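# Roll the whiteboard into the yellow bay next door

## Task

Bring the whiteboard through to the adjoining room and leave it in the yellow taped bay, with each of its four wheels fully inside the tape and none resting on the tape itself. It must stay put without the robot holding it. At the end the coffee table must still be standing upright. The sliding door must never be banged open or closed, and the robot must not topple over or finish leaning.

## Robot and tools

ROBOT. A Hello Robot Stretch 3 with a single arm. The base has two drive wheels, is 0.33 m long and 0.34 m wide, and cannot slide sideways. It turns in place about the point midway between the drive wheels, which is 0.05 m behind the front edge. A lift carries the arm up and down a mast; the arm telescopes out to the robot's right, so to move the gripper forward or back you drive the base. The wrist has yaw, pitch and roll, then a gripper. With the arm pulled in and the wrist folded, a spin in place sweeps a 0.28 m radius; an unfolded, level wrist reaches beyond that.

FRAMES. Base frame: origin on the floor between the drive wheels, x ahead, y to the left, z up. hand_pose is in the base frame, located where the closed fingertips meet; with all wrist joints at zero its x axis points up, y toward the mast, z to the rear. The odometry frame is the base frame as it was at the start. Heading grows to the left and runs -3.142 to 3.142.

execute_actions takes "actions", a list run in order (empty list: just report and send images). Each action may hold "robot", "steps" (1 to 450 control steps at 30 per second, default 1) and "until". "steps" alone is a wait. "robot" is one of: a single command; a list of up to 8 commands and {"pause_s": s} waits (s at most 15), each begun after the previous ended "done"; or {"stop": true}, which brakes everything and clears the queue. A command may contain:
- "base": exactly one key. translate_m is a relative drive in metres from where the base stands when the command begins, positive forward, magnitude at most 1. rotate_rad is a relative spin in radians, positive counter-clockwise seen from above, magnitude at most 3.2.
- "joints": absolute targets by name; unnamed joints keep their targets. lift_m 0 to 1.1 (arm height on mast, m); arm_m 0 to 0.52 (extension, m); wrist_yaw_rad -1.345 to 4.42 (0 along the arm, positive swings toward the front, 3.0 folded over the base); wrist_pitch_rad -1.57 to 0.451 (0 level, negative tips fingertips down); wrist_roll_rad -2.911 to 2.911 (0 fingers side by side); gripper_m -0.089 to 0.179 (wider is larger; true fingertip gap is 0.007 m less when nearly shut, 0.025 m less fully open, zero below 0.007); head_pan_rad -3.953 to 1.73 (0 ahead, positive left, -1.57 looks along the arm); head_tilt_rad -1.53 to 0.419 (negative looks down).
- "contact_limits": {"arm_m": effort percent 1 to 100}, the push at which arm motion halts; lower is gentler, too low halts at once.
New commands take over immediately; an unfinished older queue is thrown away. Full base speed (0.30 m/s, 1.9 rad/s) needs lift_m under 0.30, arm_m under 0.03 and wrist_yaw_rad over 2.54; otherwise 0.10 m/s and 0.63 rad/s.
"until" ends the action early when all its conditions hold. {"robot": {"status": "ended"}} fires once nothing reports moving and no queue runs. Other fields (x, y, heading, each joint reading, its _goal and _status, base_status, translate_m, rotate_rad, refusals, queue, queue_left) take a status word or [op, value], op among =, !=, <, <=, >, >=. "any" instead of "robot" fires when any one motion ends.

zoom_image: "camera" (head_camera, nav_camera or wrist_camera) and "region" [x0, y0, x1, y1] in pixels from the top-left, at most 504 by 504.

finished_scene: "scene", the current scene's number. Irreversible; call only after every motion has ended and the board stands free in the bay.

RESULTS. Every successful call returns one image per camera, taken at the end. base_status shows progress in brackets (distance from wheel encoders, then goal). joint_goals, joint_status and measured_speeds give per-joint targets, states and speeds. Status words: moving, done, off_target (rested short, may still press), contact_stop (lift or arm met resistance and is now slack), time_out, stopped, not_commanded, torque_fault (wrist servo off about 10 s). refusals, queue (idle, running, done, dropped, stopped) and queue_left report the queue. Lines starting "refused:", "dropped:" or "replaced:" explain problems, counting from 0. robot.on_its_own appears when the robot moved a goal itself, a joint is slack or off, a motor at rest strains, or base_tilt drifted 3 degrees or more. lidar_m: 12 sectors of 30 degrees, first straight ahead, counter-clockwise (4th left, 7th behind, 10th right), plane 0.17 m high, sees legs not tabletops, blind to glass. wrist_depth_mm and head_depth_mm: 7 by 7 grids of median depth. motor_effort: percent per motor, peak in brackets, positive toward higher values; wheel effort positive means pushing ahead. base_odometry counts wheel turns, so slip shows as travel.

GRIPPING. Close to a gripper_m below the object's width; release by opening at least 0.02 past the contact value. Neither the reading nor "done" proves a grasp.

AVOID. Fold or unfold the wrist only with lift_m 0.32 to 0.95, wrist_pitch_rad -0.4 and roll near 0; with yaw below -0.4 keep pitch at -0.5 or lower. Pushing with the gripper above roughly 0.45 m, pushing again after a contact_stop, driving while holding something immovable, or snagging furniture (especially reversing) can tip the robot; if base_tilt shows a lean, back off in small steps, free the gripper and lower lift_m to about 0.2. Move the sliding door gently, keep clear of the coffee table, and let objects settle before finishing, since loose items may be nudged by outside forces.

Each tool is called after "Emit:" in YAML: its name, and indented under it one key for each argument.

## Session

Emit:
execute_actions:
  actions: []

Scene clock: 0.00 s.
robot.base_odometry: x=+0.000 y=+0.000 heading=+0.000 (m, m, rad; robot's odometry frame)
robot.turned_by_wheels: +0.000 (rad since the last result)
robot.turned_by_imu: +0.000 (rad since the last result)
robot.base_tilt: forward=+0.1 right=-2.9 (deg)
robot.lidar_m: 1.27 1.11 0.68 0.61 0.61 0.73 1.36 1.46 1.49 3.17 1.24 1.44
robot.head_depth_mm: 1323 1321 1316 1352 1360 1373 1377 / 1281 1287 1279 1307 1331 1335 1344 / 1263 1249 1256 1286 1297 1300 1315 / 1228 1225 1227 1257 1268 1277 1282 / 1203 1205 1219 1232 1241 1246 1251 / 1179 1186 1194 1201 1208 1219 1225 / 1150 1165 1166 1179 1186 1186 1201
robot.base_status: not_commanded
robot.joint_positions: lift_m=+0.500 arm_m=-0.002 wrist_yaw_rad=+3.120 wrist_pitch_rad=-0.517 wrist_roll_rad=+0.012 gripper_m=+0.037 head_pan_rad=+0.016 head_tilt_rad=+0.001
robot.joint_goals: lift_m=+0.500 arm_m=-0.002 wrist_yaw_rad=+3.120 wrist_pitch_rad=-0.517 wrist_roll_rad=+0.012 gripper_m=+0.037 head_pan_rad=+0.016 head_tilt_rad=+0.001
robot.joint_status: lift_m=not_commanded arm_m=not_commanded wrist_yaw_rad=not_commanded wrist_pitch_rad=not_commanded wrist_roll_rad=not_commanded gripper_m=not_commanded head_pan_rad=not_commanded head_tilt_rad=not_commanded
robot.measured_speeds: translate_m=+0.000 rotate_rad=+0.000 lift_m=+0.000 arm_m=+0.000 wrist_yaw_rad=+0.000 wrist_pitch_rad=+0.000 wrist_roll_rad=+0.000 head_pan_rad=+0.000 head_tilt_rad=+0.000
robot: refusals=0 queue=idle queue_left=0
robot.motor_effort: left_wheel=+0 right_wheel=+0 lift_m=+26 arm_m=+1 wrist_yaw_rad=+0 wrist_pitch_rad=+7 wrist_roll_rad=+0 gripper_m=+0 head_pan_rad=+0 head_tilt_rad=+1 (%)
robot.hand_pose: x=-0.0167 y=+0.0675 z=+0.4912 quat_wxyz=(+0.189, +0.689, +0.173, +0.678) (m; robot's base frame)
robot.wrist_depth_mm: 493 519 580 605 665 709 781 / 533 573 - 678 735 823 928 / 591 635 - 758 817 931 - / 657 703 762 869 915 975 959 / 704 764 807 815 806 811 791 / 701 687 711 695 696 687 686 / 603 606 - 627 605 610 604
pictures: head_camera (sideways: a quarter turn clockwise sets it upright), nav_camera (sideways: a quarter turn counterclockwise sets it upright), wrist_camera
Images, in order (width x height): head_camera 896x504, nav_camera 672x504, wrist_camera 644x364.

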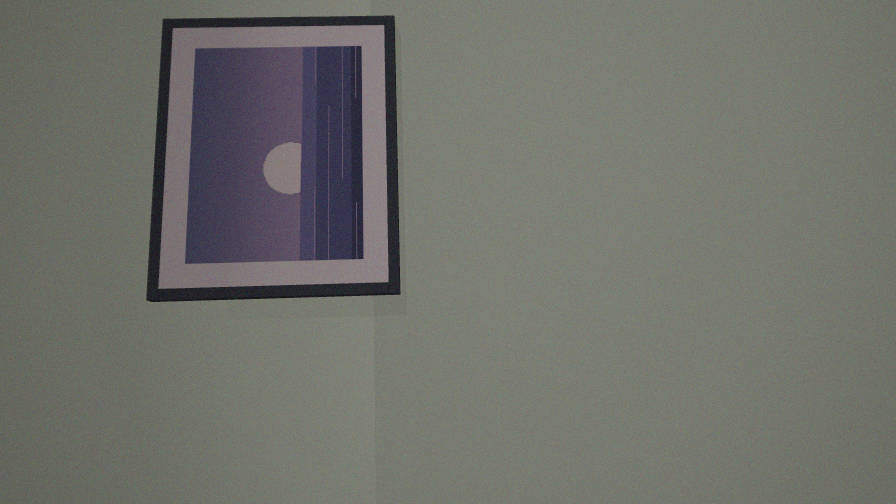

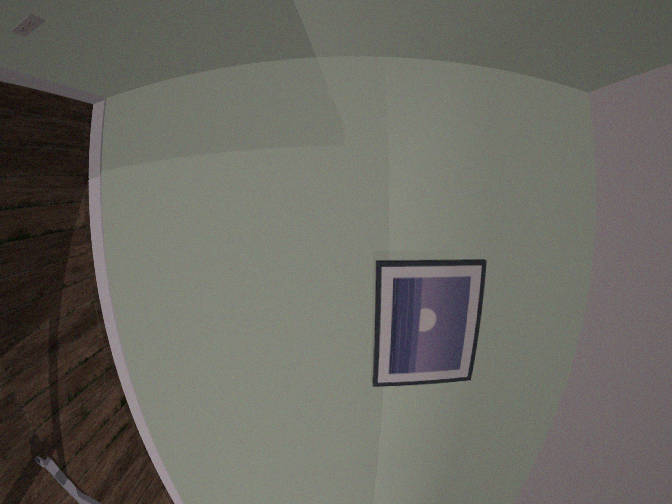

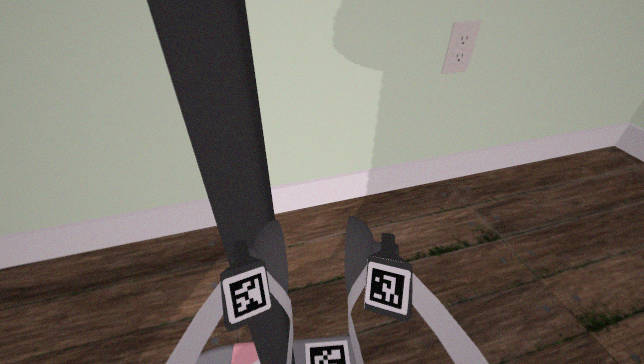

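Emit:
execute_actions:
  actions:
    - {"robot":{"joints":{"head_pan_rad":-1.57,"head_tilt_rad":-0.5}},"steps":450,"until":{"robot":{"status":"ended"}}}

Scene clock: 1.57 s.
robot.base_odometry: x=+0.000 y=+0.000 heading=+0.000 (m, m, rad; robot's odometry frame)
robot.turned_by_wheels: +0.000 (rad since the last result)
robot.turned_by_imu: +0.000 (rad since the last result)
robot.base_tilt: forward=-0.1 right=-3.1 (deg)
robot.lidar_m: 1.27 1.11 0.68 0.61 0.61 0.73 1.36 1.45 1.49 3.16 1.24 1.43
robot.head_depth_mm: 1246 2455 2635 2512 1932 1537 1297 / 1169 1285 1413 2444 1859 1562 1296 / 1126 1231 1352 2541 1872 1560 1305 / 1080 1180 1285 2566 1861 1552 1299 / 1043 1132 1239 2458 1806 1569 1303 / 1006 1088 1183 2456 1825 1573 1311 / 968 1046 1139 2372 1943 1568 1312
robot.base_status: not_commanded
robot.joint_positions: lift_m=+0.500 arm_m=-0.002 wrist_yaw_rad=+3.120 wrist_pitch_rad=-0.517 wrist_roll_rad=+0.012 gripper_m=+0.037 head_pan_rad=-1.563 head_tilt_rad=-0.493
robot.joint_goals: lift_m=+0.500 arm_m=-0.002 wrist_yaw_rad=+3.120 wrist_pitch_rad=-0.517 wrist_roll_rad=+0.012 gripper_m=+0.037 head_pan_rad=-1.570 head_tilt_rad=-0.500
robot.joint_status: lift_m=not_commanded arm_m=not_commanded wrist_yaw_rad=not_commanded wrist_pitch_rad=not_commanded wrist_roll_rad=not_commanded gripper_m=not_commanded head_pan_rad=done head_tilt_rad=done
robot.measured_speeds: translate_m=+0.000 rotate_rad=+0.000 lift_m=+0.000 arm_m=+0.000 wrist_yaw_rad=+0.000 wrist_pitch_rad=+0.000 wrist_roll_rad=+0.000 head_pan_rad=+0.000 head_tilt_rad=+0.000
robot: refusals=0 queue=done queue_left=0
robot.motor_effort: left_wheel=+0(0) right_wheel=+0(0) lift_m=+26(26) arm_m=+1(1) wrist_yaw_rad=+0(0) wrist_pitch_rad=+8(7) wrist_roll_rad=+0(0) gripper_m=+0(0) head_pan_rad=-4(45) head_tilt_rad=-2(31) (%)
robot.hand_pose: x=-0.0167 y=+0.0675 z=+0.4912 quat_wxyz=(+0.189, +0.689, +0.173, +0.678) (m; robot's base frame)
robot.wrist_depth_mm: 495 517 583 603 653 722 793 / 541 571 - 683 728 809 905 / 594 638 - 754 842 922 - / 642 704 777 847 894 983 952 / 713 774 783 824 811 811 817 / 697 693 689 691 701 690 692 / 606 604 - 615 611 600 597
pictures: head_camera (sideways: a quarter turn clockwise sets it upright), nav_camera (sideways: a quarter turn counterclockwise sets it upright), wrist_camera
Images, in order (width x height): head_camera 896x504, nav_camera 672x504, wrist_camera 644x364.

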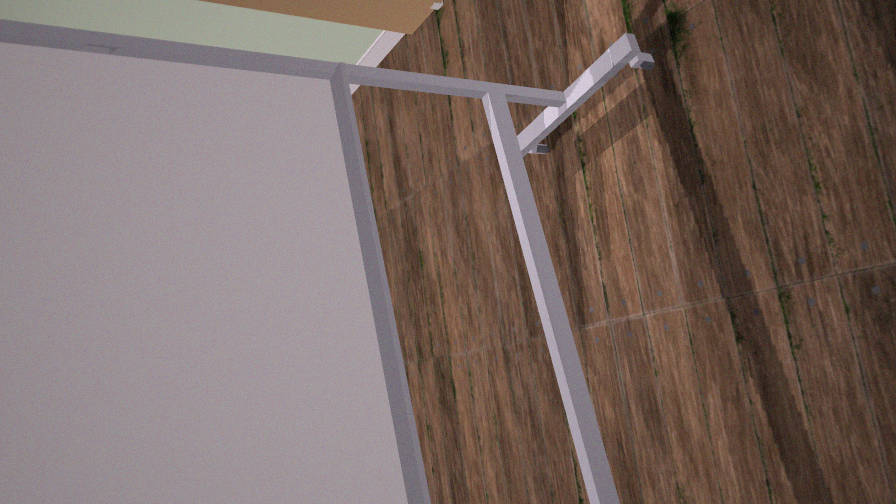

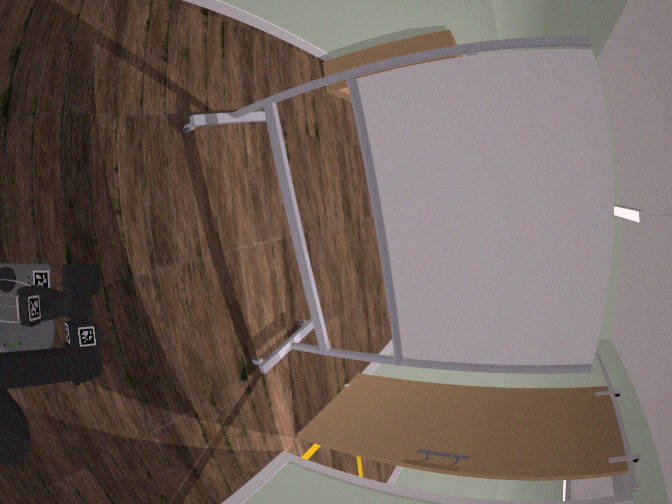

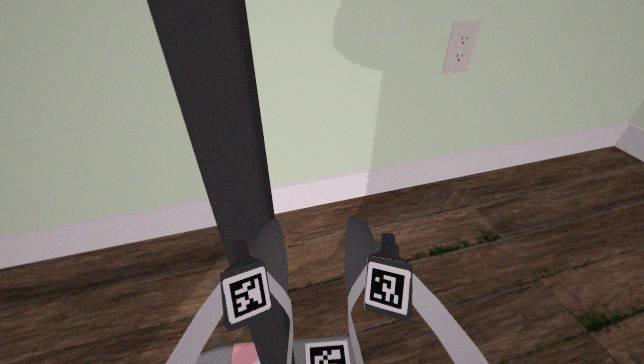

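Emit:
execute_actions:
  actions:
    - {"robot":{"joints":{"head_pan_rad":-2.4,"head_tilt_rad":-0.4}},"steps":450,"until":{"robot":{"status":"ended"}}}

Scene clock: 3.07 s.
robot.base_odometry: x=+0.000 y=+0.000 heading=+0.000 (m, m, rad; robot's odometry frame)
robot.turned_by_wheels: +0.000 (rad since the last result)
robot.turned_by_imu: +0.000 (rad since the last result)
robot.base_tilt: forward=+0.2 right=-2.9 (deg)
robot.lidar_m: 1.27 1.11 0.68 0.61 0.61 0.73 1.36 1.45 1.48 3.15 1.24 1.43
robot.head_depth_mm: 1225 1314 1400 1510 1648 1673 1371 / 1287 1377 1486 1609 1751 1686 1372 / 1346 1445 1571 1699 1869 1678 1379 / 1415 1525 1655 1823 1972 1676 1382 / 1495 1622 1758 1941 2067 1685 1385 / 3843 - - 2119 2166 1707 1388 / 1614 1758 1958 2179 2175 1699 1397
robot.base_status: not_commanded
robot.joint_positions: lift_m=+0.500 arm_m=-0.002 wrist_yaw_rad=+3.120 wrist_pitch_rad=-0.517 wrist_roll_rad=+0.012 gripper_m=+0.037 head_pan_rad=-2.393 head_tilt_rad=-0.409
robot.joint_goals: lift_m=+0.500 arm_m=-0.002 wrist_yaw_rad=+3.120 wrist_pitch_rad=-0.517 wrist_roll_rad=+0.012 gripper_m=+0.037 head_pan_rad=-2.400 head_tilt_rad=-0.400
robot.joint_status: lift_m=not_commanded arm_m=not_commanded wrist_yaw_rad=not_commanded wrist_pitch_rad=not_commanded wrist_roll_rad=not_commanded gripper_m=not_commanded head_pan_rad=done head_tilt_rad=done
robot.measured_speeds: translate_m=+0.000 rotate_rad=+0.000 lift_m=+0.000 arm_m=+0.000 wrist_yaw_rad=+0.000 wrist_pitch_rad=+0.000 wrist_roll_rad=+0.000 head_pan_rad=+0.000 head_tilt_rad=+0.000
robot: refusals=0 queue=done queue_left=0
robot.motor_effort: left_wheel=+0(0) right_wheel=+0(0) lift_m=+26(26) arm_m=+0(0) wrist_yaw_rad=+0(0) wrist_pitch_rad=+7(7) wrist_roll_rad=+0(0) gripper_m=+0(0) head_pan_rad=-4(44) head_tilt_rad=+5(16) (%)
robot.hand_pose: x=-0.0167 y=+0.0675 z=+0.4912 quat_wxyz=(+0.189, +0.689, +0.173, +0.678) (m; robot's base frame)
robot.wrist_depth_mm: 494 522 577 616 659 716 776 / 536 574 - 667 740 812 892 / 593 633 - 757 829 940 - / 647 696 751 847 905 994 978 / 701 760 779 815 826 811 815 / 695 696 711 698 682 685 694 / 605 602 - 622 604 609 603
pictures: head_camera (sideways: a quarter turn clockwise sets it upright), nav_camera (sideways: a quarter turn counterclockwise sets it upright), wrist_camera
Images, in order (width x height): head_camera 896x504, nav_camera 672x504, wrist_camera 644x364.

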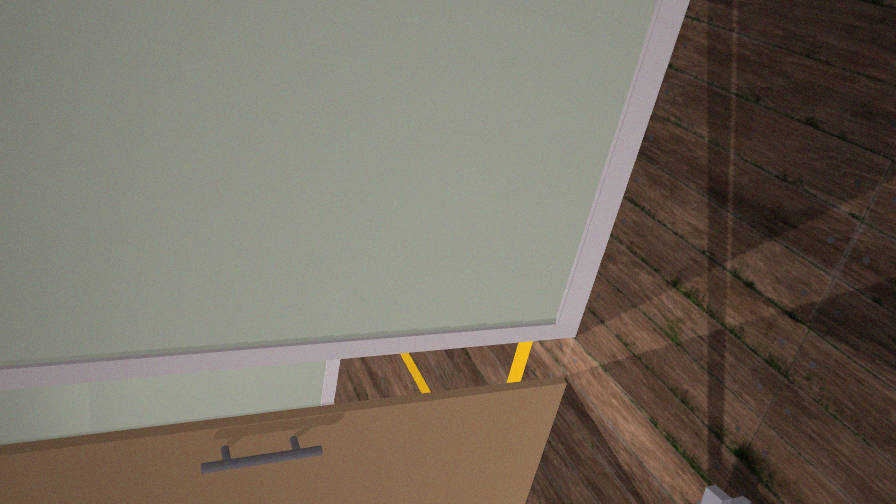

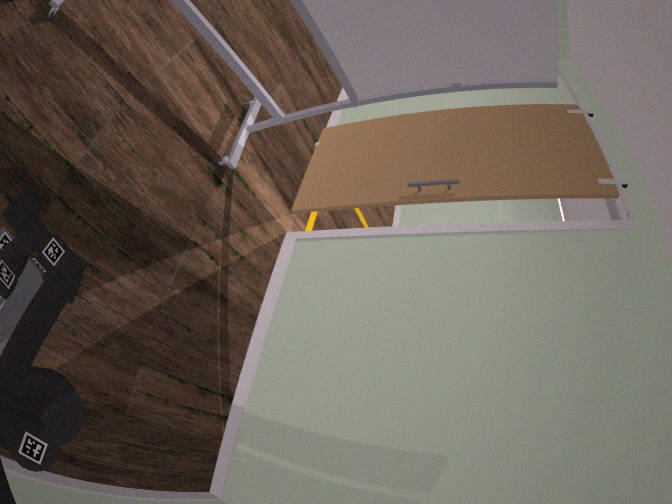

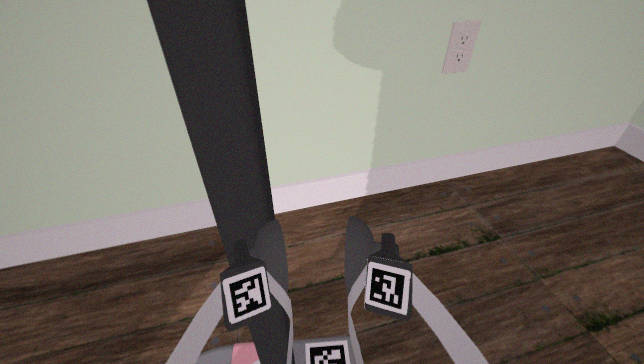

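Emit:
execute_actions:
  actions:
    - {"robot":[{"base":{"rotate_rad":0.2},"joints":{"lift_m":0.27,"wrist_pitch_rad":-0.4}},{"base":{"translate_m":-0.85}},{"base":{"rotate_rad":-1.57},"joints":{"head_pan_rad":-0.5,"head_tilt_rad":-0.6}},{"base":{"translate_m":0.5}}],"steps":450,"until":{"robot":{"status":"ended"}}}

Scene clock: 16.70 s.
robot.base_odometry: x=-0.733 y=-0.659 heading=-1.370 (m, m, rad; robot's odometry frame)
robot.turned_by_wheels: -1.370 (rad since the last result)
robot.turned_by_imu: -1.363 (rad since the last result)
robot.base_tilt: forward=+0.0 right=-3.0 (deg)
robot.lidar_m: 0.83 2.76 1.52 2.13 1.58 1.15 1.10 0.86 0.62 0.60 0.62 0.84
robot.head_depth_mm: 653 709 767 837 918 1016 1129 / 2945 789 864 948 1068 1208 1227 / 2822 3218 2784 2112 1689 1411 1232 / 860 927 1065 1242 1460 1440 1240 / 1012 1150 1337 1590 1688 1447 1235 / 1232 1448 1733 2027 1749 1456 1233 / 1734 2154 2568 2192 1747 1452 1240
robot.base_status: done (translate_m +0.5000 of +0.5000)
robot.joint_positions: lift_m=+0.270 arm_m=-0.002 wrist_yaw_rad=+3.120 wrist_pitch_rad=-0.417 wrist_roll_rad=+0.012 gripper_m=+0.037 head_pan_rad=-0.507 head_tilt_rad=-0.593
robot.joint_goals: lift_m=+0.270 arm_m=-0.002 wrist_yaw_rad=+3.120 wrist_pitch_rad=-0.400 wrist_roll_rad=+0.012 gripper_m=+0.037 head_pan_rad=-0.500 head_tilt_rad=-0.600
robot.joint_status: lift_m=done arm_m=not_commanded wrist_yaw_rad=not_commanded wrist_pitch_rad=done wrist_roll_rad=not_commanded gripper_m=not_commanded head_pan_rad=done head_tilt_rad=done
robot.measured_speeds: translate_m=+0.000 rotate_rad=+0.000 lift_m=+0.000 arm_m=+0.000 wrist_yaw_rad=+0.000 wrist_pitch_rad=+0.000 wrist_roll_rad=+0.000 head_pan_rad=+0.000 head_tilt_rad=+0.000
robot: refusals=0 queue=done queue_left=0
robot.motor_effort: left_wheel=+4(13) right_wheel=-2(5) lift_m=+17(25) arm_m=+0(0) wrist_yaw_rad=-1(1) wrist_pitch_rad=+10(9) wrist_roll_rad=+0(0) gripper_m=+0(0) head_pan_rad=+3(45) head_tilt_rad=-2(19) (%)
robot.hand_pose: x=-0.0165 y=+0.0812 z=+0.2833 quat_wxyz=(+0.155, +0.697, +0.138, +0.686) (m; robot's base frame)
robot.wrist_depth_mm: - - - - - - - / - - - - - - - / 953 970 - 955 929 940 937 / 719 712 - 727 728 714 707 / 590 580 593 587 575 574 575 / 478 505 - - 485 480 473 / 424 - - - 403 408 408
pictures: head_camera (sideways: a quarter turn clockwise sets it upright), nav_camera (sideways: a quarter turn counterclockwise sets it upright), wrist_camera
Images, in order (width x height): head_camera 896x504, nav_camera 672x504, wrist_camera 644x364.

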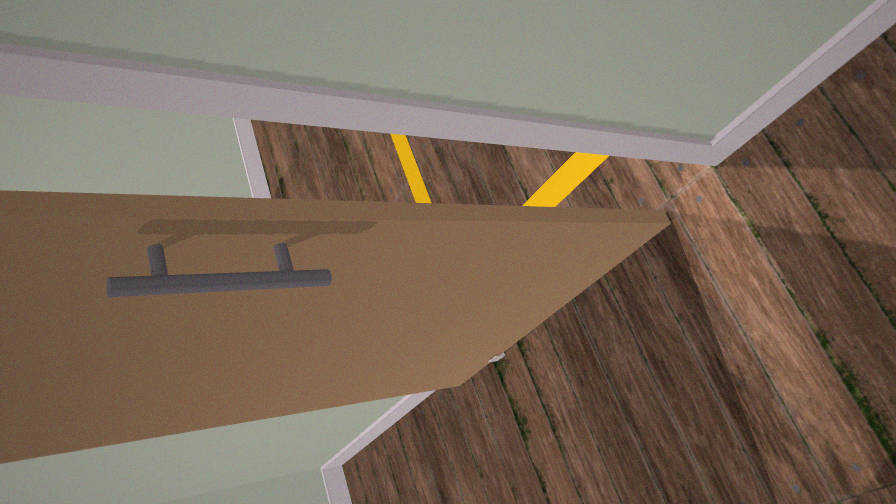

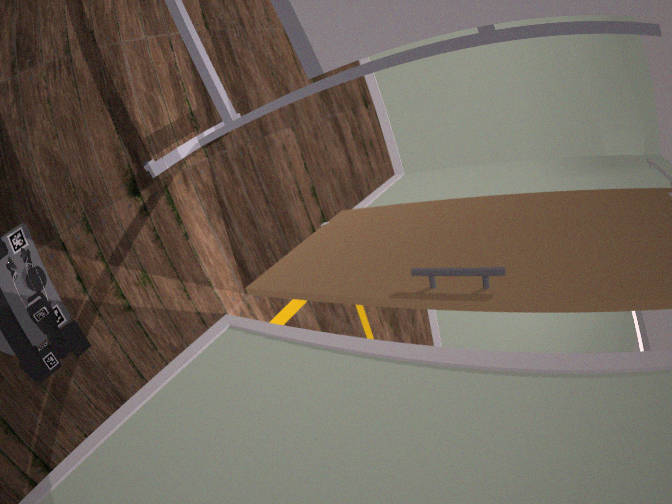

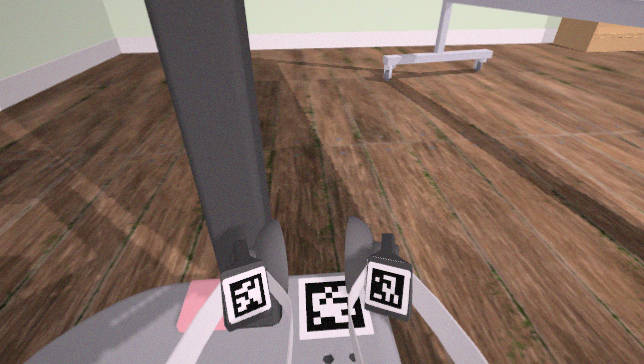

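Emit:
execute_actions:
  actions:
    - {"robot":[{"base":{"rotate_rad":-0.5}},{"base":{"translate_m":0.42}},{"base":{"rotate_rad":0.5},"joints":{"head_pan_rad":-0.8,"head_tilt_rad":-0.9}},{"base":{"translate_m":0.3}}],"steps":450,"until":{"robot":{"status":"ended"}}}

Scene clock: 26.60 s.
robot.base_odometry: x=-0.797 y=-1.354 heading=-1.370 (m, m, rad; robot's odometry frame)
robot.turned_by_wheels: +0.000 (rad since the last result)
robot.turned_by_imu: -0.001 (rad since the last result)
robot.base_tilt: forward=+0.1 right=-3.0 (deg)
robot.lidar_m: 1.47 2.07 0.37 1.60 2.42 1.84 1.58 0.56 0.41 0.38 0.36 0.47
robot.head_depth_mm: 304 343 403 1530 1385 1228 1074 / 327 365 434 519 756 1244 1131 / 343 334 409 520 761 1073 1154 / 385 451 543 684 923 1233 1125 / 423 505 622 814 1172 1249 1124 / 470 571 730 1001 1377 1254 1130 / 529 661 877 1309 1401 1252 1124
robot.base_status: done (translate_m +0.3000 of +0.3000)
robot.joint_positions: lift_m=+0.270 arm_m=-0.002 wrist_yaw_rad=+3.120 wrist_pitch_rad=-0.417 wrist_roll_rad=+0.012 gripper_m=+0.037 head_pan_rad=-0.793 head_tilt_rad=-0.889
robot.joint_goals: lift_m=+0.270 arm_m=-0.002 wrist_yaw_rad=+3.120 wrist_pitch_rad=-0.400 wrist_roll_rad=+0.012 gripper_m=+0.037 head_pan_rad=-0.800 head_tilt_rad=-0.900
robot.joint_status: lift_m=done arm_m=not_commanded wrist_yaw_rad=not_commanded wrist_pitch_rad=done wrist_roll_rad=not_commanded gripper_m=not_commanded head_pan_rad=done head_tilt_rad=done
robot.measured_speeds: translate_m=+0.000 rotate_rad=+0.000 lift_m=+0.000 arm_m=+0.000 wrist_yaw_rad=+0.000 wrist_pitch_rad=+0.000 wrist_roll_rad=+0.000 head_pan_rad=+0.000 head_tilt_rad=+0.000
robot: refusals=0 queue=done queue_left=0
robot.motor_effort: left_wheel=-4(12) right_wheel=+3(6) lift_m=+17(17) arm_m=+0(0) wrist_yaw_rad=+0(0) wrist_pitch_rad=+10(10) wrist_roll_rad=+0(0) gripper_m=+0(1) head_pan_rad=-4(29) head_tilt_rad=-5(28) (%)
robot.hand_pose: x=-0.0165 y=+0.0812 z=+0.2833 quat_wxyz=(+0.155, +0.697, +0.138, +0.686) (m; robot's base frame)
robot.wrist_depth_mm: - - - - 442 - - / - - - - - - - / 943 965 - 956 891 948 945 / 727 723 - 723 504 566 723 / 581 581 582 470 549 573 573 / 488 495 - - 492 484 480 / 422 - - - 403 413 414
pictures: head_camera (sideways: a quarter turn clockwise sets it upright), nav_camera (sideways: a quarter turn counterclockwise sets it upright), wrist_camera
Images, in order (width x height): head_camera 896x504, nav_camera 672x504, wrist_camera 644x364.

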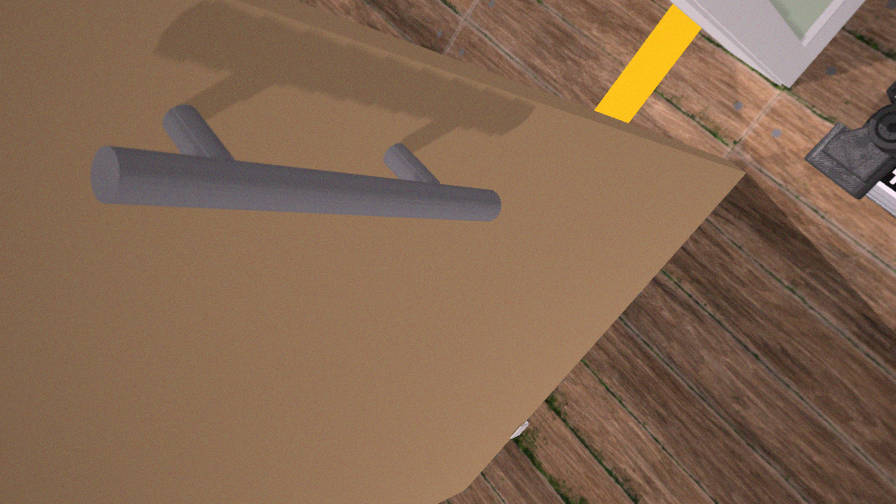

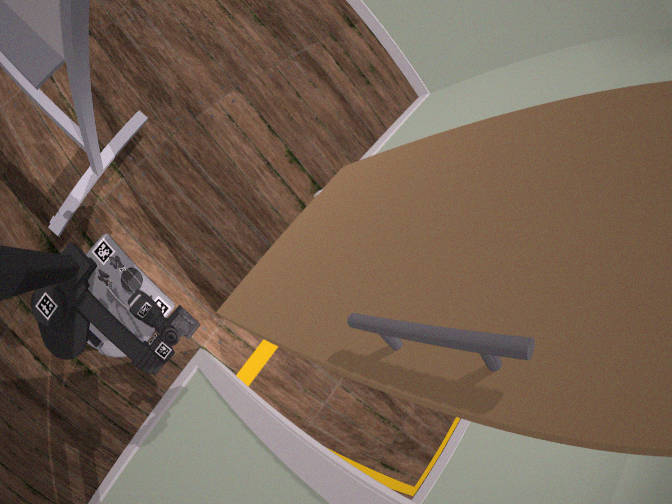

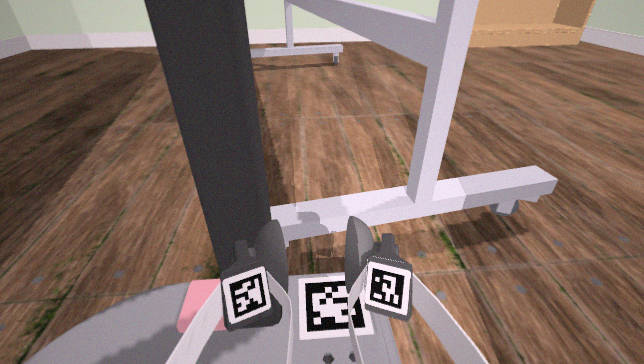

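Emit:
execute_actions:
  actions:
    - {"robot":[{"joints":{"arm_m":0.1,"head_pan_rad":-1.2,"head_tilt_rad":-1.1}},{"base":{"translate_m":0.12}},{"joints":{"arm_m":0.2}},{"base":{"translate_m":0.4}}],"steps":450,"until":{"robot":{"status":"ended"}}}

Scene clock: 32.00 s.
robot.base_odometry: x=-0.773 y=-1.472 heading=-1.370 (m, m, rad; robot's odometry frame)
robot.turned_by_wheels: +0.000 (rad since the last result)
robot.turned_by_imu: -0.005 (rad since the last result)
robot.base_tilt: forward=-0.1 right=-3.0 (deg)
robot.lidar_m: 1.45 1.95 2.23 0.34 2.42 1.96 1.60 0.56 0.40 0.33 0.35 0.47
robot.head_depth_mm: 332 1713 1545 978 1022 1192 1105 / 315 379 1483 1411 1266 1200 - / 319 389 503 687 1273 - - / 341 342 448 743 1233 1206 - / 352 434 564 811 1259 1196 1113 / 366 456 603 892 1282 1194 1110 / 382 480 648 986 1297 1197 1113
robot.base_status: done (translate_m +0.1200 of +0.1200)
robot.joint_positions: lift_m=+0.270 arm_m=+0.136 wrist_yaw_rad=+3.173 wrist_pitch_rad=-0.417 wrist_roll_rad=+0.012 gripper_m=+0.037 head_pan_rad=-1.193 head_tilt_rad=-1.088
robot.joint_goals: lift_m=+0.270 arm_m=+0.137 wrist_yaw_rad=+3.173 wrist_pitch_rad=-0.400 wrist_roll_rad=+0.012 gripper_m=+0.037 head_pan_rad=-1.200 head_tilt_rad=-1.100
robot.joint_status: lift_m=done arm_m=contact_stop wrist_yaw_rad=not_commanded wrist_pitch_rad=done wrist_roll_rad=not_commanded gripper_m=not_commanded head_pan_rad=done head_tilt_rad=done
robot.measured_speeds: translate_m=-0.001 rotate_rad=+0.006 lift_m=+0.000 arm_m=-0.023 wrist_yaw_rad=-0.020 wrist_pitch_rad=+0.024 wrist_roll_rad=+0.000 head_pan_rad=+0.000 head_tilt_rad=-0.024
robot: refusals=0 queue=dropped queue_left=0
robot.on_its_own: arm_m is slack since a contact_stop, until your next command for it (your +0.200 is given up)
robot.motor_effort: left_wheel=+7(6) right_wheel=+0(5) lift_m=+24(25) arm_m=+16(25) wrist_yaw_rad=-32(36) wrist_pitch_rad=+9(10) wrist_roll_rad=+0(0) gripper_m=+0(0) head_pan_rad=-4(33) head_tilt_rad=-6(23) (%)
robot.hand_pose: x=-0.0283 y=-0.0569 z=+0.2830 quat_wxyz=(+0.137, +0.693, +0.157, +0.690) (m; robot's base frame)
robot.wrist_depth_mm: - - - 687 - - - / - - - - - - - / 960 998 954 831 949 955 939 / 740 741 688 605 676 710 718 / 590 602 - - 576 578 570 / 481 - - - 495 474 479 / 419 - - - 409 409 412
pictures: head_camera (sideways: a quarter turn clockwise sets it upright), nav_camera (sideways: a quarter turn counterclockwise sets it upright), wrist_camera
dropped: robot: command 2 of its queue: arm_m: contact_stop
Images, in order (width x height): head_camera 896x504, nav_camera 672x504, wrist_camera 644x364.

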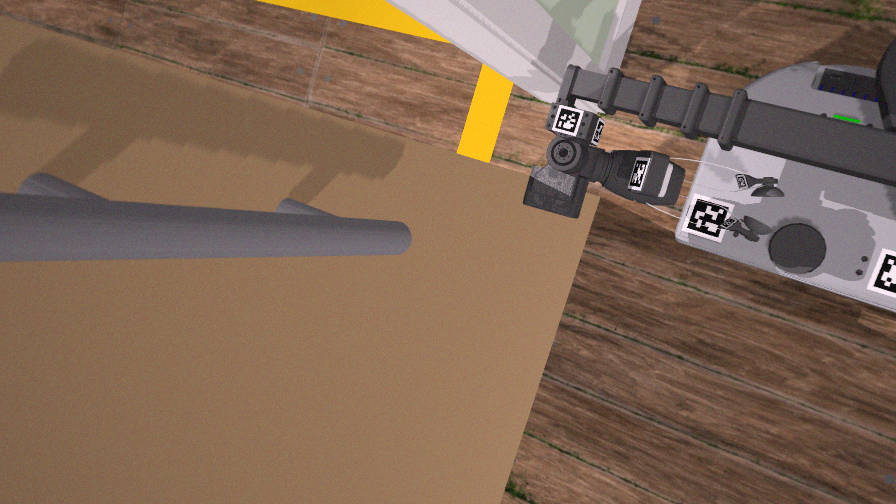

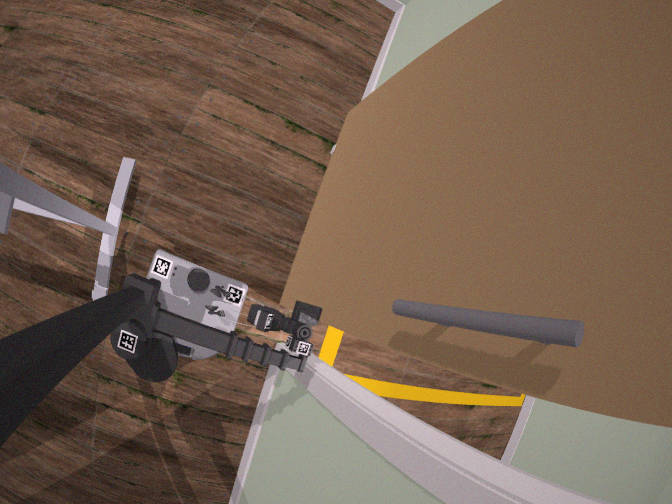

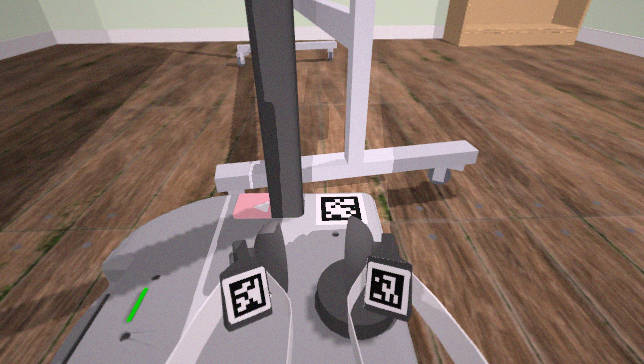

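Wrist hit the door face. Back off, extend a bit, retry.

Emit:
execute_actions:
  actions:
    - {"robot":[{"joints":{"arm_m":0.1,"wrist_yaw_rad":3.12}},{"base":{"translate_m":-0.09}},{"joints":{"arm_m":0.165}},{"base":{"translate_m":0.2}},{"joints":{"arm_m":0.2}},{"base":{"translate_m":0.35}}],"steps":450,"until":{"robot":{"status":"ended"}}}

Scene clock: 45.77 s.
robot.base_odometry: x=-0.682 y=-1.922 heading=-1.370 (m, m, rad; robot's odometry frame)
robot.turned_by_wheels: +0.000 (rad since the last result)
robot.turned_by_imu: -0.015 (rad since the last result)
robot.base_tilt: forward=+0.1 right=-3.0 (deg)
robot.lidar_m: 1.35 1.46 1.97 2.09 2.42 0.53 1.63 0.70 2.36 0.33 0.33 0.45
robot.head_depth_mm: 1920 1710 1547 1404 1289 1198 1109 / 1839 1677 1552 1403 1290 1206 - / 310 376 497 812 1274 1223 - / 311 393 476 706 1182 1211 - / - 324 493 771 1251 1201 1111 / 346 431 571 845 1276 1192 1108 / 360 452 610 929 1293 1190 1112
robot.base_status: done (translate_m +0.3500 of +0.3500)
robot.joint_positions: lift_m=+0.270 arm_m=+0.200 wrist_yaw_rad=+3.123 wrist_pitch_rad=-0.416 wrist_roll_rad=+0.012 gripper_m=+0.037 head_pan_rad=-1.194 head_tilt_rad=-1.089
robot.joint_goals: lift_m=+0.270 arm_m=+0.200 wrist_yaw_rad=+3.120 wrist_pitch_rad=-0.400 wrist_roll_rad=+0.012 gripper_m=+0.037 head_pan_rad=-1.200 head_tilt_rad=-1.100
robot.joint_status: lift_m=done arm_m=done wrist_yaw_rad=done wrist_pitch_rad=done wrist_roll_rad=not_commanded gripper_m=not_commanded head_pan_rad=done head_tilt_rad=done
robot.measured_speeds: translate_m=+0.000 rotate_rad=+0.000 lift_m=+0.000 arm_m=+0.000 wrist_yaw_rad=+0.000 wrist_pitch_rad=+0.000 wrist_roll_rad=+0.000 head_pan_rad=+0.000 head_tilt_rad=+0.000
robot: refusals=0 queue=done queue_left=0
robot.motor_effort: left_wheel=-3(15) right_wheel=+3(34) lift_m=+24(24) arm_m=+3(16) wrist_yaw_rad=-2(26) wrist_pitch_rad=+9(10) wrist_roll_rad=+0(0) gripper_m=+0(0) head_pan_rad=-4(4) head_tilt_rad=-5(5) (%)
robot.hand_pose: x=-0.0170 y=-0.1201 z=+0.2831 quat_wxyz=(+0.154, +0.697, +0.139, +0.686) (m; robot's base frame)
robot.wrist_depth_mm: 588 - - - - - - / - - - - - - - / 967 948 963 972 958 945 937 / 662 697 - 795 707 717 721 / 580 - - - 578 565 569 / 489 - - - 486 472 478 / - - - - 414 407 406
pictures: head_camera (sideways: a quarter turn clockwise sets it upright), nav_camera (sideways: a quarter turn counterclockwise sets it upright), wrist_camera
Images, in order (width x height): head_camera 896x504, nav_camera 672x504, wrist_camera 644x364.

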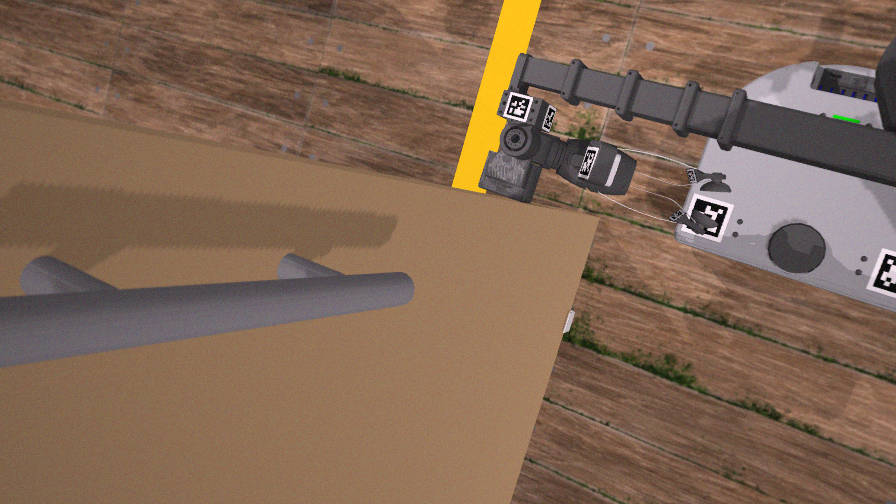

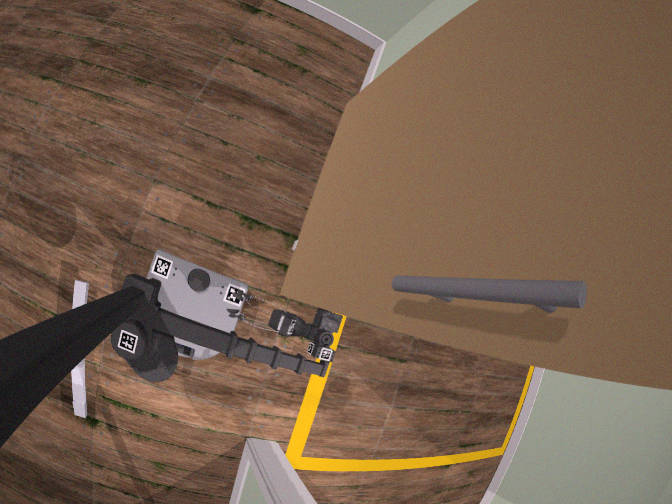

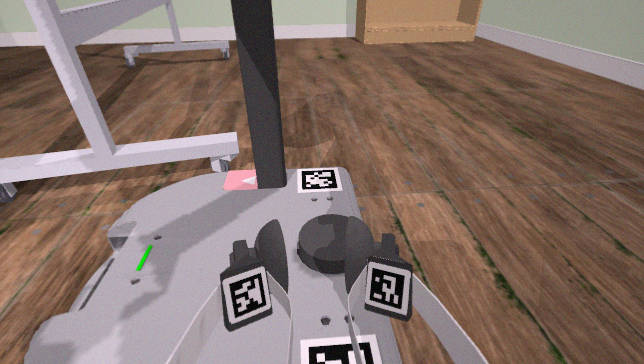

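Emit:
execute_actions:
  actions:
    - {"robot":[{"joints":{"arm_m":0.175,"head_pan_rad":-1.8,"head_tilt_rad":-0.7}},{"base":{"translate_m":0.22}}],"steps":450,"until":{"robot":{"status":"ended"}}}

Scene clock: 50.20 s.
robot.base_odometry: x=-0.638 y=-2.138 heading=-1.371 (m, m, rad; robot's odometry frame)
robot.turned_by_wheels: -0.001 (rad since the last result)
robot.turned_by_imu: -0.088 (rad since the last result)
robot.base_tilt: forward=+0.0 right=-3.0 (deg)
robot.lidar_m: 0.87 1.23 1.56 2.06 2.38 0.70 2.55 0.88 2.51 0.32 0.32 0.41
robot.head_depth_mm: 2573 2903 2361 1881 1570 1342 1178 / 2463 2779 2389 1882 1571 1347 1175 / 2377 2704 2401 1905 1577 1347 1200 / 2295 2587 2392 1893 1577 1346 1152 / 2190 2490 2418 1901 1597 1355 1221 / 2139 2371 2408 1923 1585 1273 697 / 2050 2309 2425 1870 421 484 610
robot.base_status: done (translate_m +0.2199 of +0.2200)
robot.joint_positions: lift_m=+0.270 arm_m=+0.175 wrist_yaw_rad=+3.138 wrist_pitch_rad=-0.416 wrist_roll_rad=+0.012 gripper_m=+0.037 head_pan_rad=-1.793 head_tilt_rad=-0.704
robot.joint_goals: lift_m=+0.270 arm_m=+0.175 wrist_yaw_rad=+3.120 wrist_pitch_rad=-0.400 wrist_roll_rad=+0.012 gripper_m=+0.037 head_pan_rad=-1.800 head_tilt_rad=-0.700
robot.joint_status: lift_m=done arm_m=done wrist_yaw_rad=done wrist_pitch_rad=done wrist_roll_rad=not_commanded gripper_m=not_commanded head_pan_rad=done head_tilt_rad=done
robot.measured_speeds: translate_m=+0.000 rotate_rad=+0.000 lift_m=+0.000 arm_m=+0.000 wrist_yaw_rad=+0.000 wrist_pitch_rad=+0.000 wrist_roll_rad=+0.000 head_pan_rad=+0.000 head_tilt_rad=+0.000
robot: refusals=0 queue=done queue_left=0
robot.on_its_own: right_wheel is at rest, and its effort (+26) is outside its rest range (-18 to +18)
robot.motor_effort: left_wheel=-12(26) right_wheel=+26(32) lift_m=+24(24) arm_m=+1(2) wrist_yaw_rad=-11(11) wrist_pitch_rad=+9(9) wrist_roll_rad=+0(0) gripper_m=+0(0) head_pan_rad=-4(39) head_tilt_rad=+3(28) (%)
robot.hand_pose: x=-0.0205 y=-0.0953 z=+0.2831 quat_wxyz=(+0.148, +0.696, +0.144, +0.688) (m; robot's base frame)
robot.wrist_depth_mm: - - - - - - - / - - - - - - - / 983 965 974 935 956 954 921 / 660 684 768 760 726 702 712 / 585 603 - - 575 564 567 / 488 - - - 490 480 477 / 427 - - - 408 408 408
pictures: head_camera (sideways: a quarter turn clockwise sets it upright), nav_camera (sideways: a quarter turn counterclockwise sets it upright), wrist_camera
Images, in order (width x height): head_camera 896x504, nav_camera 672x504, wrist_camera 644x364.

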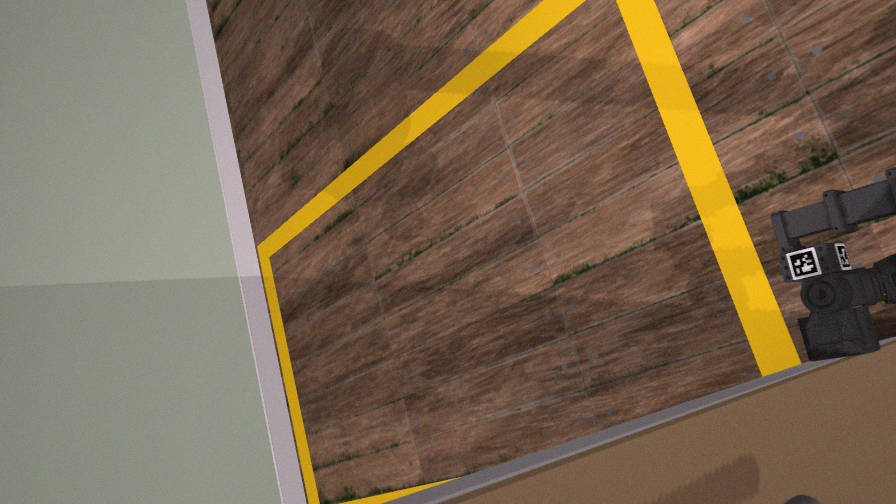

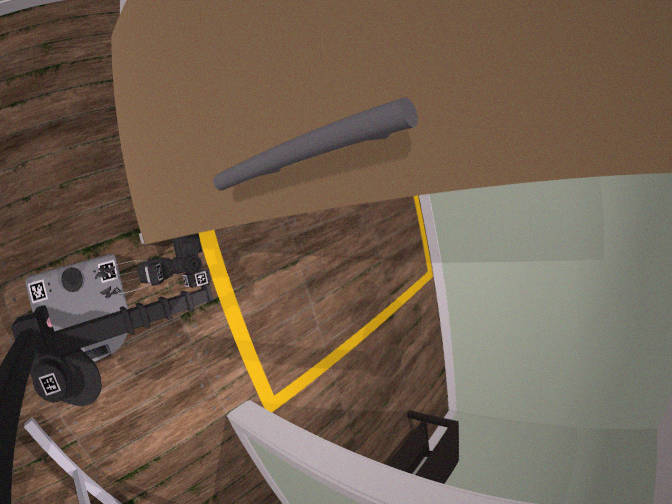

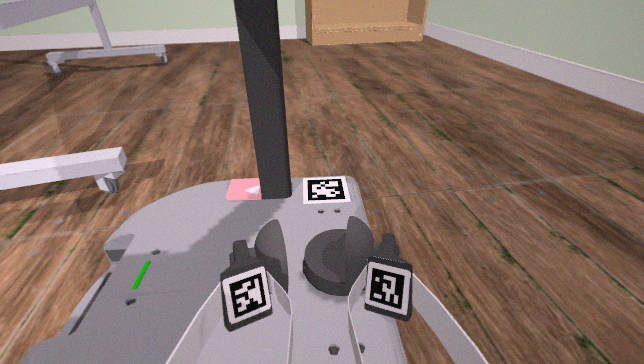

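Emit:
execute_actions:
  actions:
    - {"robot":[{"base":{"translate_m":-0.04}},{"joints":{"arm_m":0.0,"head_pan_rad":-1.3,"head_tilt_rad":-0.9}},{"base":{"rotate_rad":-1.47}},{"base":{"translate_m":-0.75}},{"joints":{"lift_m":0.5}},{"joints":{"wrist_yaw_rad":1.57,"gripper_m":0.0}},{"joints":{"wrist_pitch_rad":0}}],"steps":450,"until":{"robot":{"status":"ended"}}}

Scene clock: 66.73 s.
robot.base_odometry: x=+0.070 y=-1.876 heading=-2.840 (m, m, rad; robot's odometry frame)
robot.turned_by_wheels: -1.469 (rad since the last result)
robot.turned_by_imu: -1.461 (rad since the last result)
robot.base_tilt: forward=+0.0 right=-3.1 (deg)
robot.lidar_m: 1.07 1.10 1.29 1.24 1.29 1.61 1.32 1.17 2.23 2.52 0.68 1.35
robot.head_depth_mm: 556 651 1722 1597 1371 1243 1152 / 561 653 1739 1589 1392 1258 - / 563 657 1735 1604 1398 1270 - / 566 662 1734 1609 1407 1246 - / 568 665 1742 1594 1402 1249 1111 / 571 666 1744 1511 1354 1233 1111 / 572 673 876 1604 1407 1257 1126
robot.base_status: done (translate_m -0.7500 of -0.7500)
robot.joint_positions: lift_m=+0.499 arm_m=+0.000 wrist_yaw_rad=+1.573 wrist_pitch_rad=-0.330 wrist_roll_rad=+0.012 gripper_m=+0.000 head_pan_rad=-1.307 head_tilt_rad=-0.889
robot.joint_goals: lift_m=+0.500 arm_m=+0.000 wrist_yaw_rad=+1.570 wrist_pitch_rad=+0.000 wrist_roll_rad=+0.012 gripper_m=+0.000 head_pan_rad=-1.300 head_tilt_rad=-0.900
robot.joint_status: lift_m=done arm_m=done wrist_yaw_rad=done wrist_pitch_rad=moving wrist_roll_rad=not_commanded gripper_m=done head_pan_rad=done head_tilt_rad=done
robot.measured_speeds: translate_m=+0.000 rotate_rad=+0.000 lift_m=+0.000 arm_m=+0.000 wrist_yaw_rad=+0.000 wrist_pitch_rad=+0.863 wrist_roll_rad=+0.000 head_pan_rad=+0.000 head_tilt_rad=+0.000
robot: refusals=0 queue=running queue_left=0
robot.motor_effort: left_wheel=+4(15) right_wheel=-3(26) lift_m=+35(35) arm_m=-2(1) wrist_yaw_rad=-2(12) wrist_pitch_rad=+11(11) wrist_roll_rad=+0(0) gripper_m=-2(80) head_pan_rad=+3(35) head_tilt_rad=-5(21) (%)
robot.hand_pose: x=+0.2132 y=-0.1449 z=+0.5324 quat_wxyz=(+0.573, +0.578, -0.414, +0.408) (m; robot's base frame)
robot.wrist_depth_mm: 831 843 887 - - - 985 / 892 916 983 - - - - / 972 983 - - - - - / - - - - - - - / - - - - - - 945 / 842 821 827 - 810 831 758 / 695 695 688 684 694 701 549
pictures: head_camera (sideways: a quarter turn clockwise sets it upright), nav_camera (sideways: a quarter turn counterclockwise sets it upright), wrist_camera
Images, in order (width x height): head_camera 896x504, nav_camera 672x504, wrist_camera 644x364.

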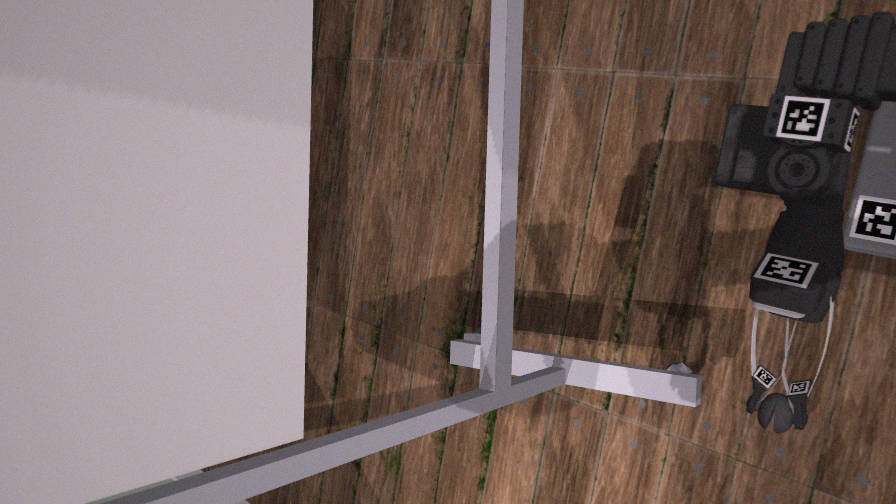

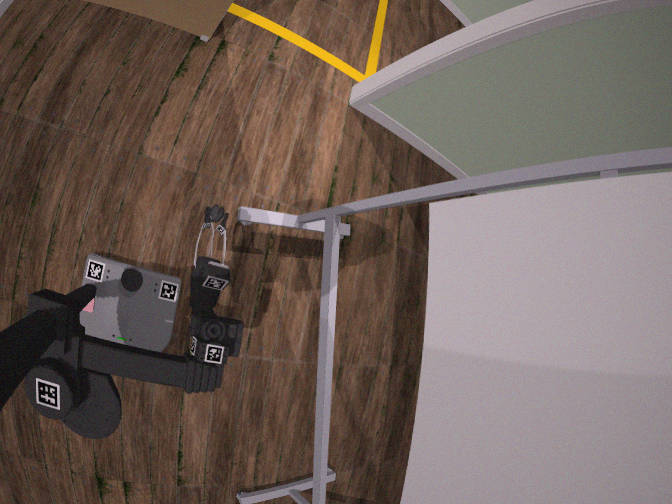

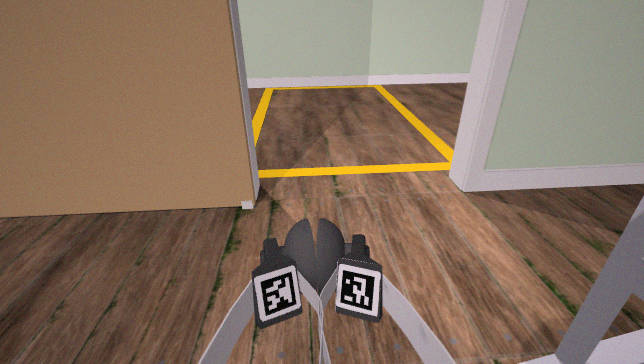

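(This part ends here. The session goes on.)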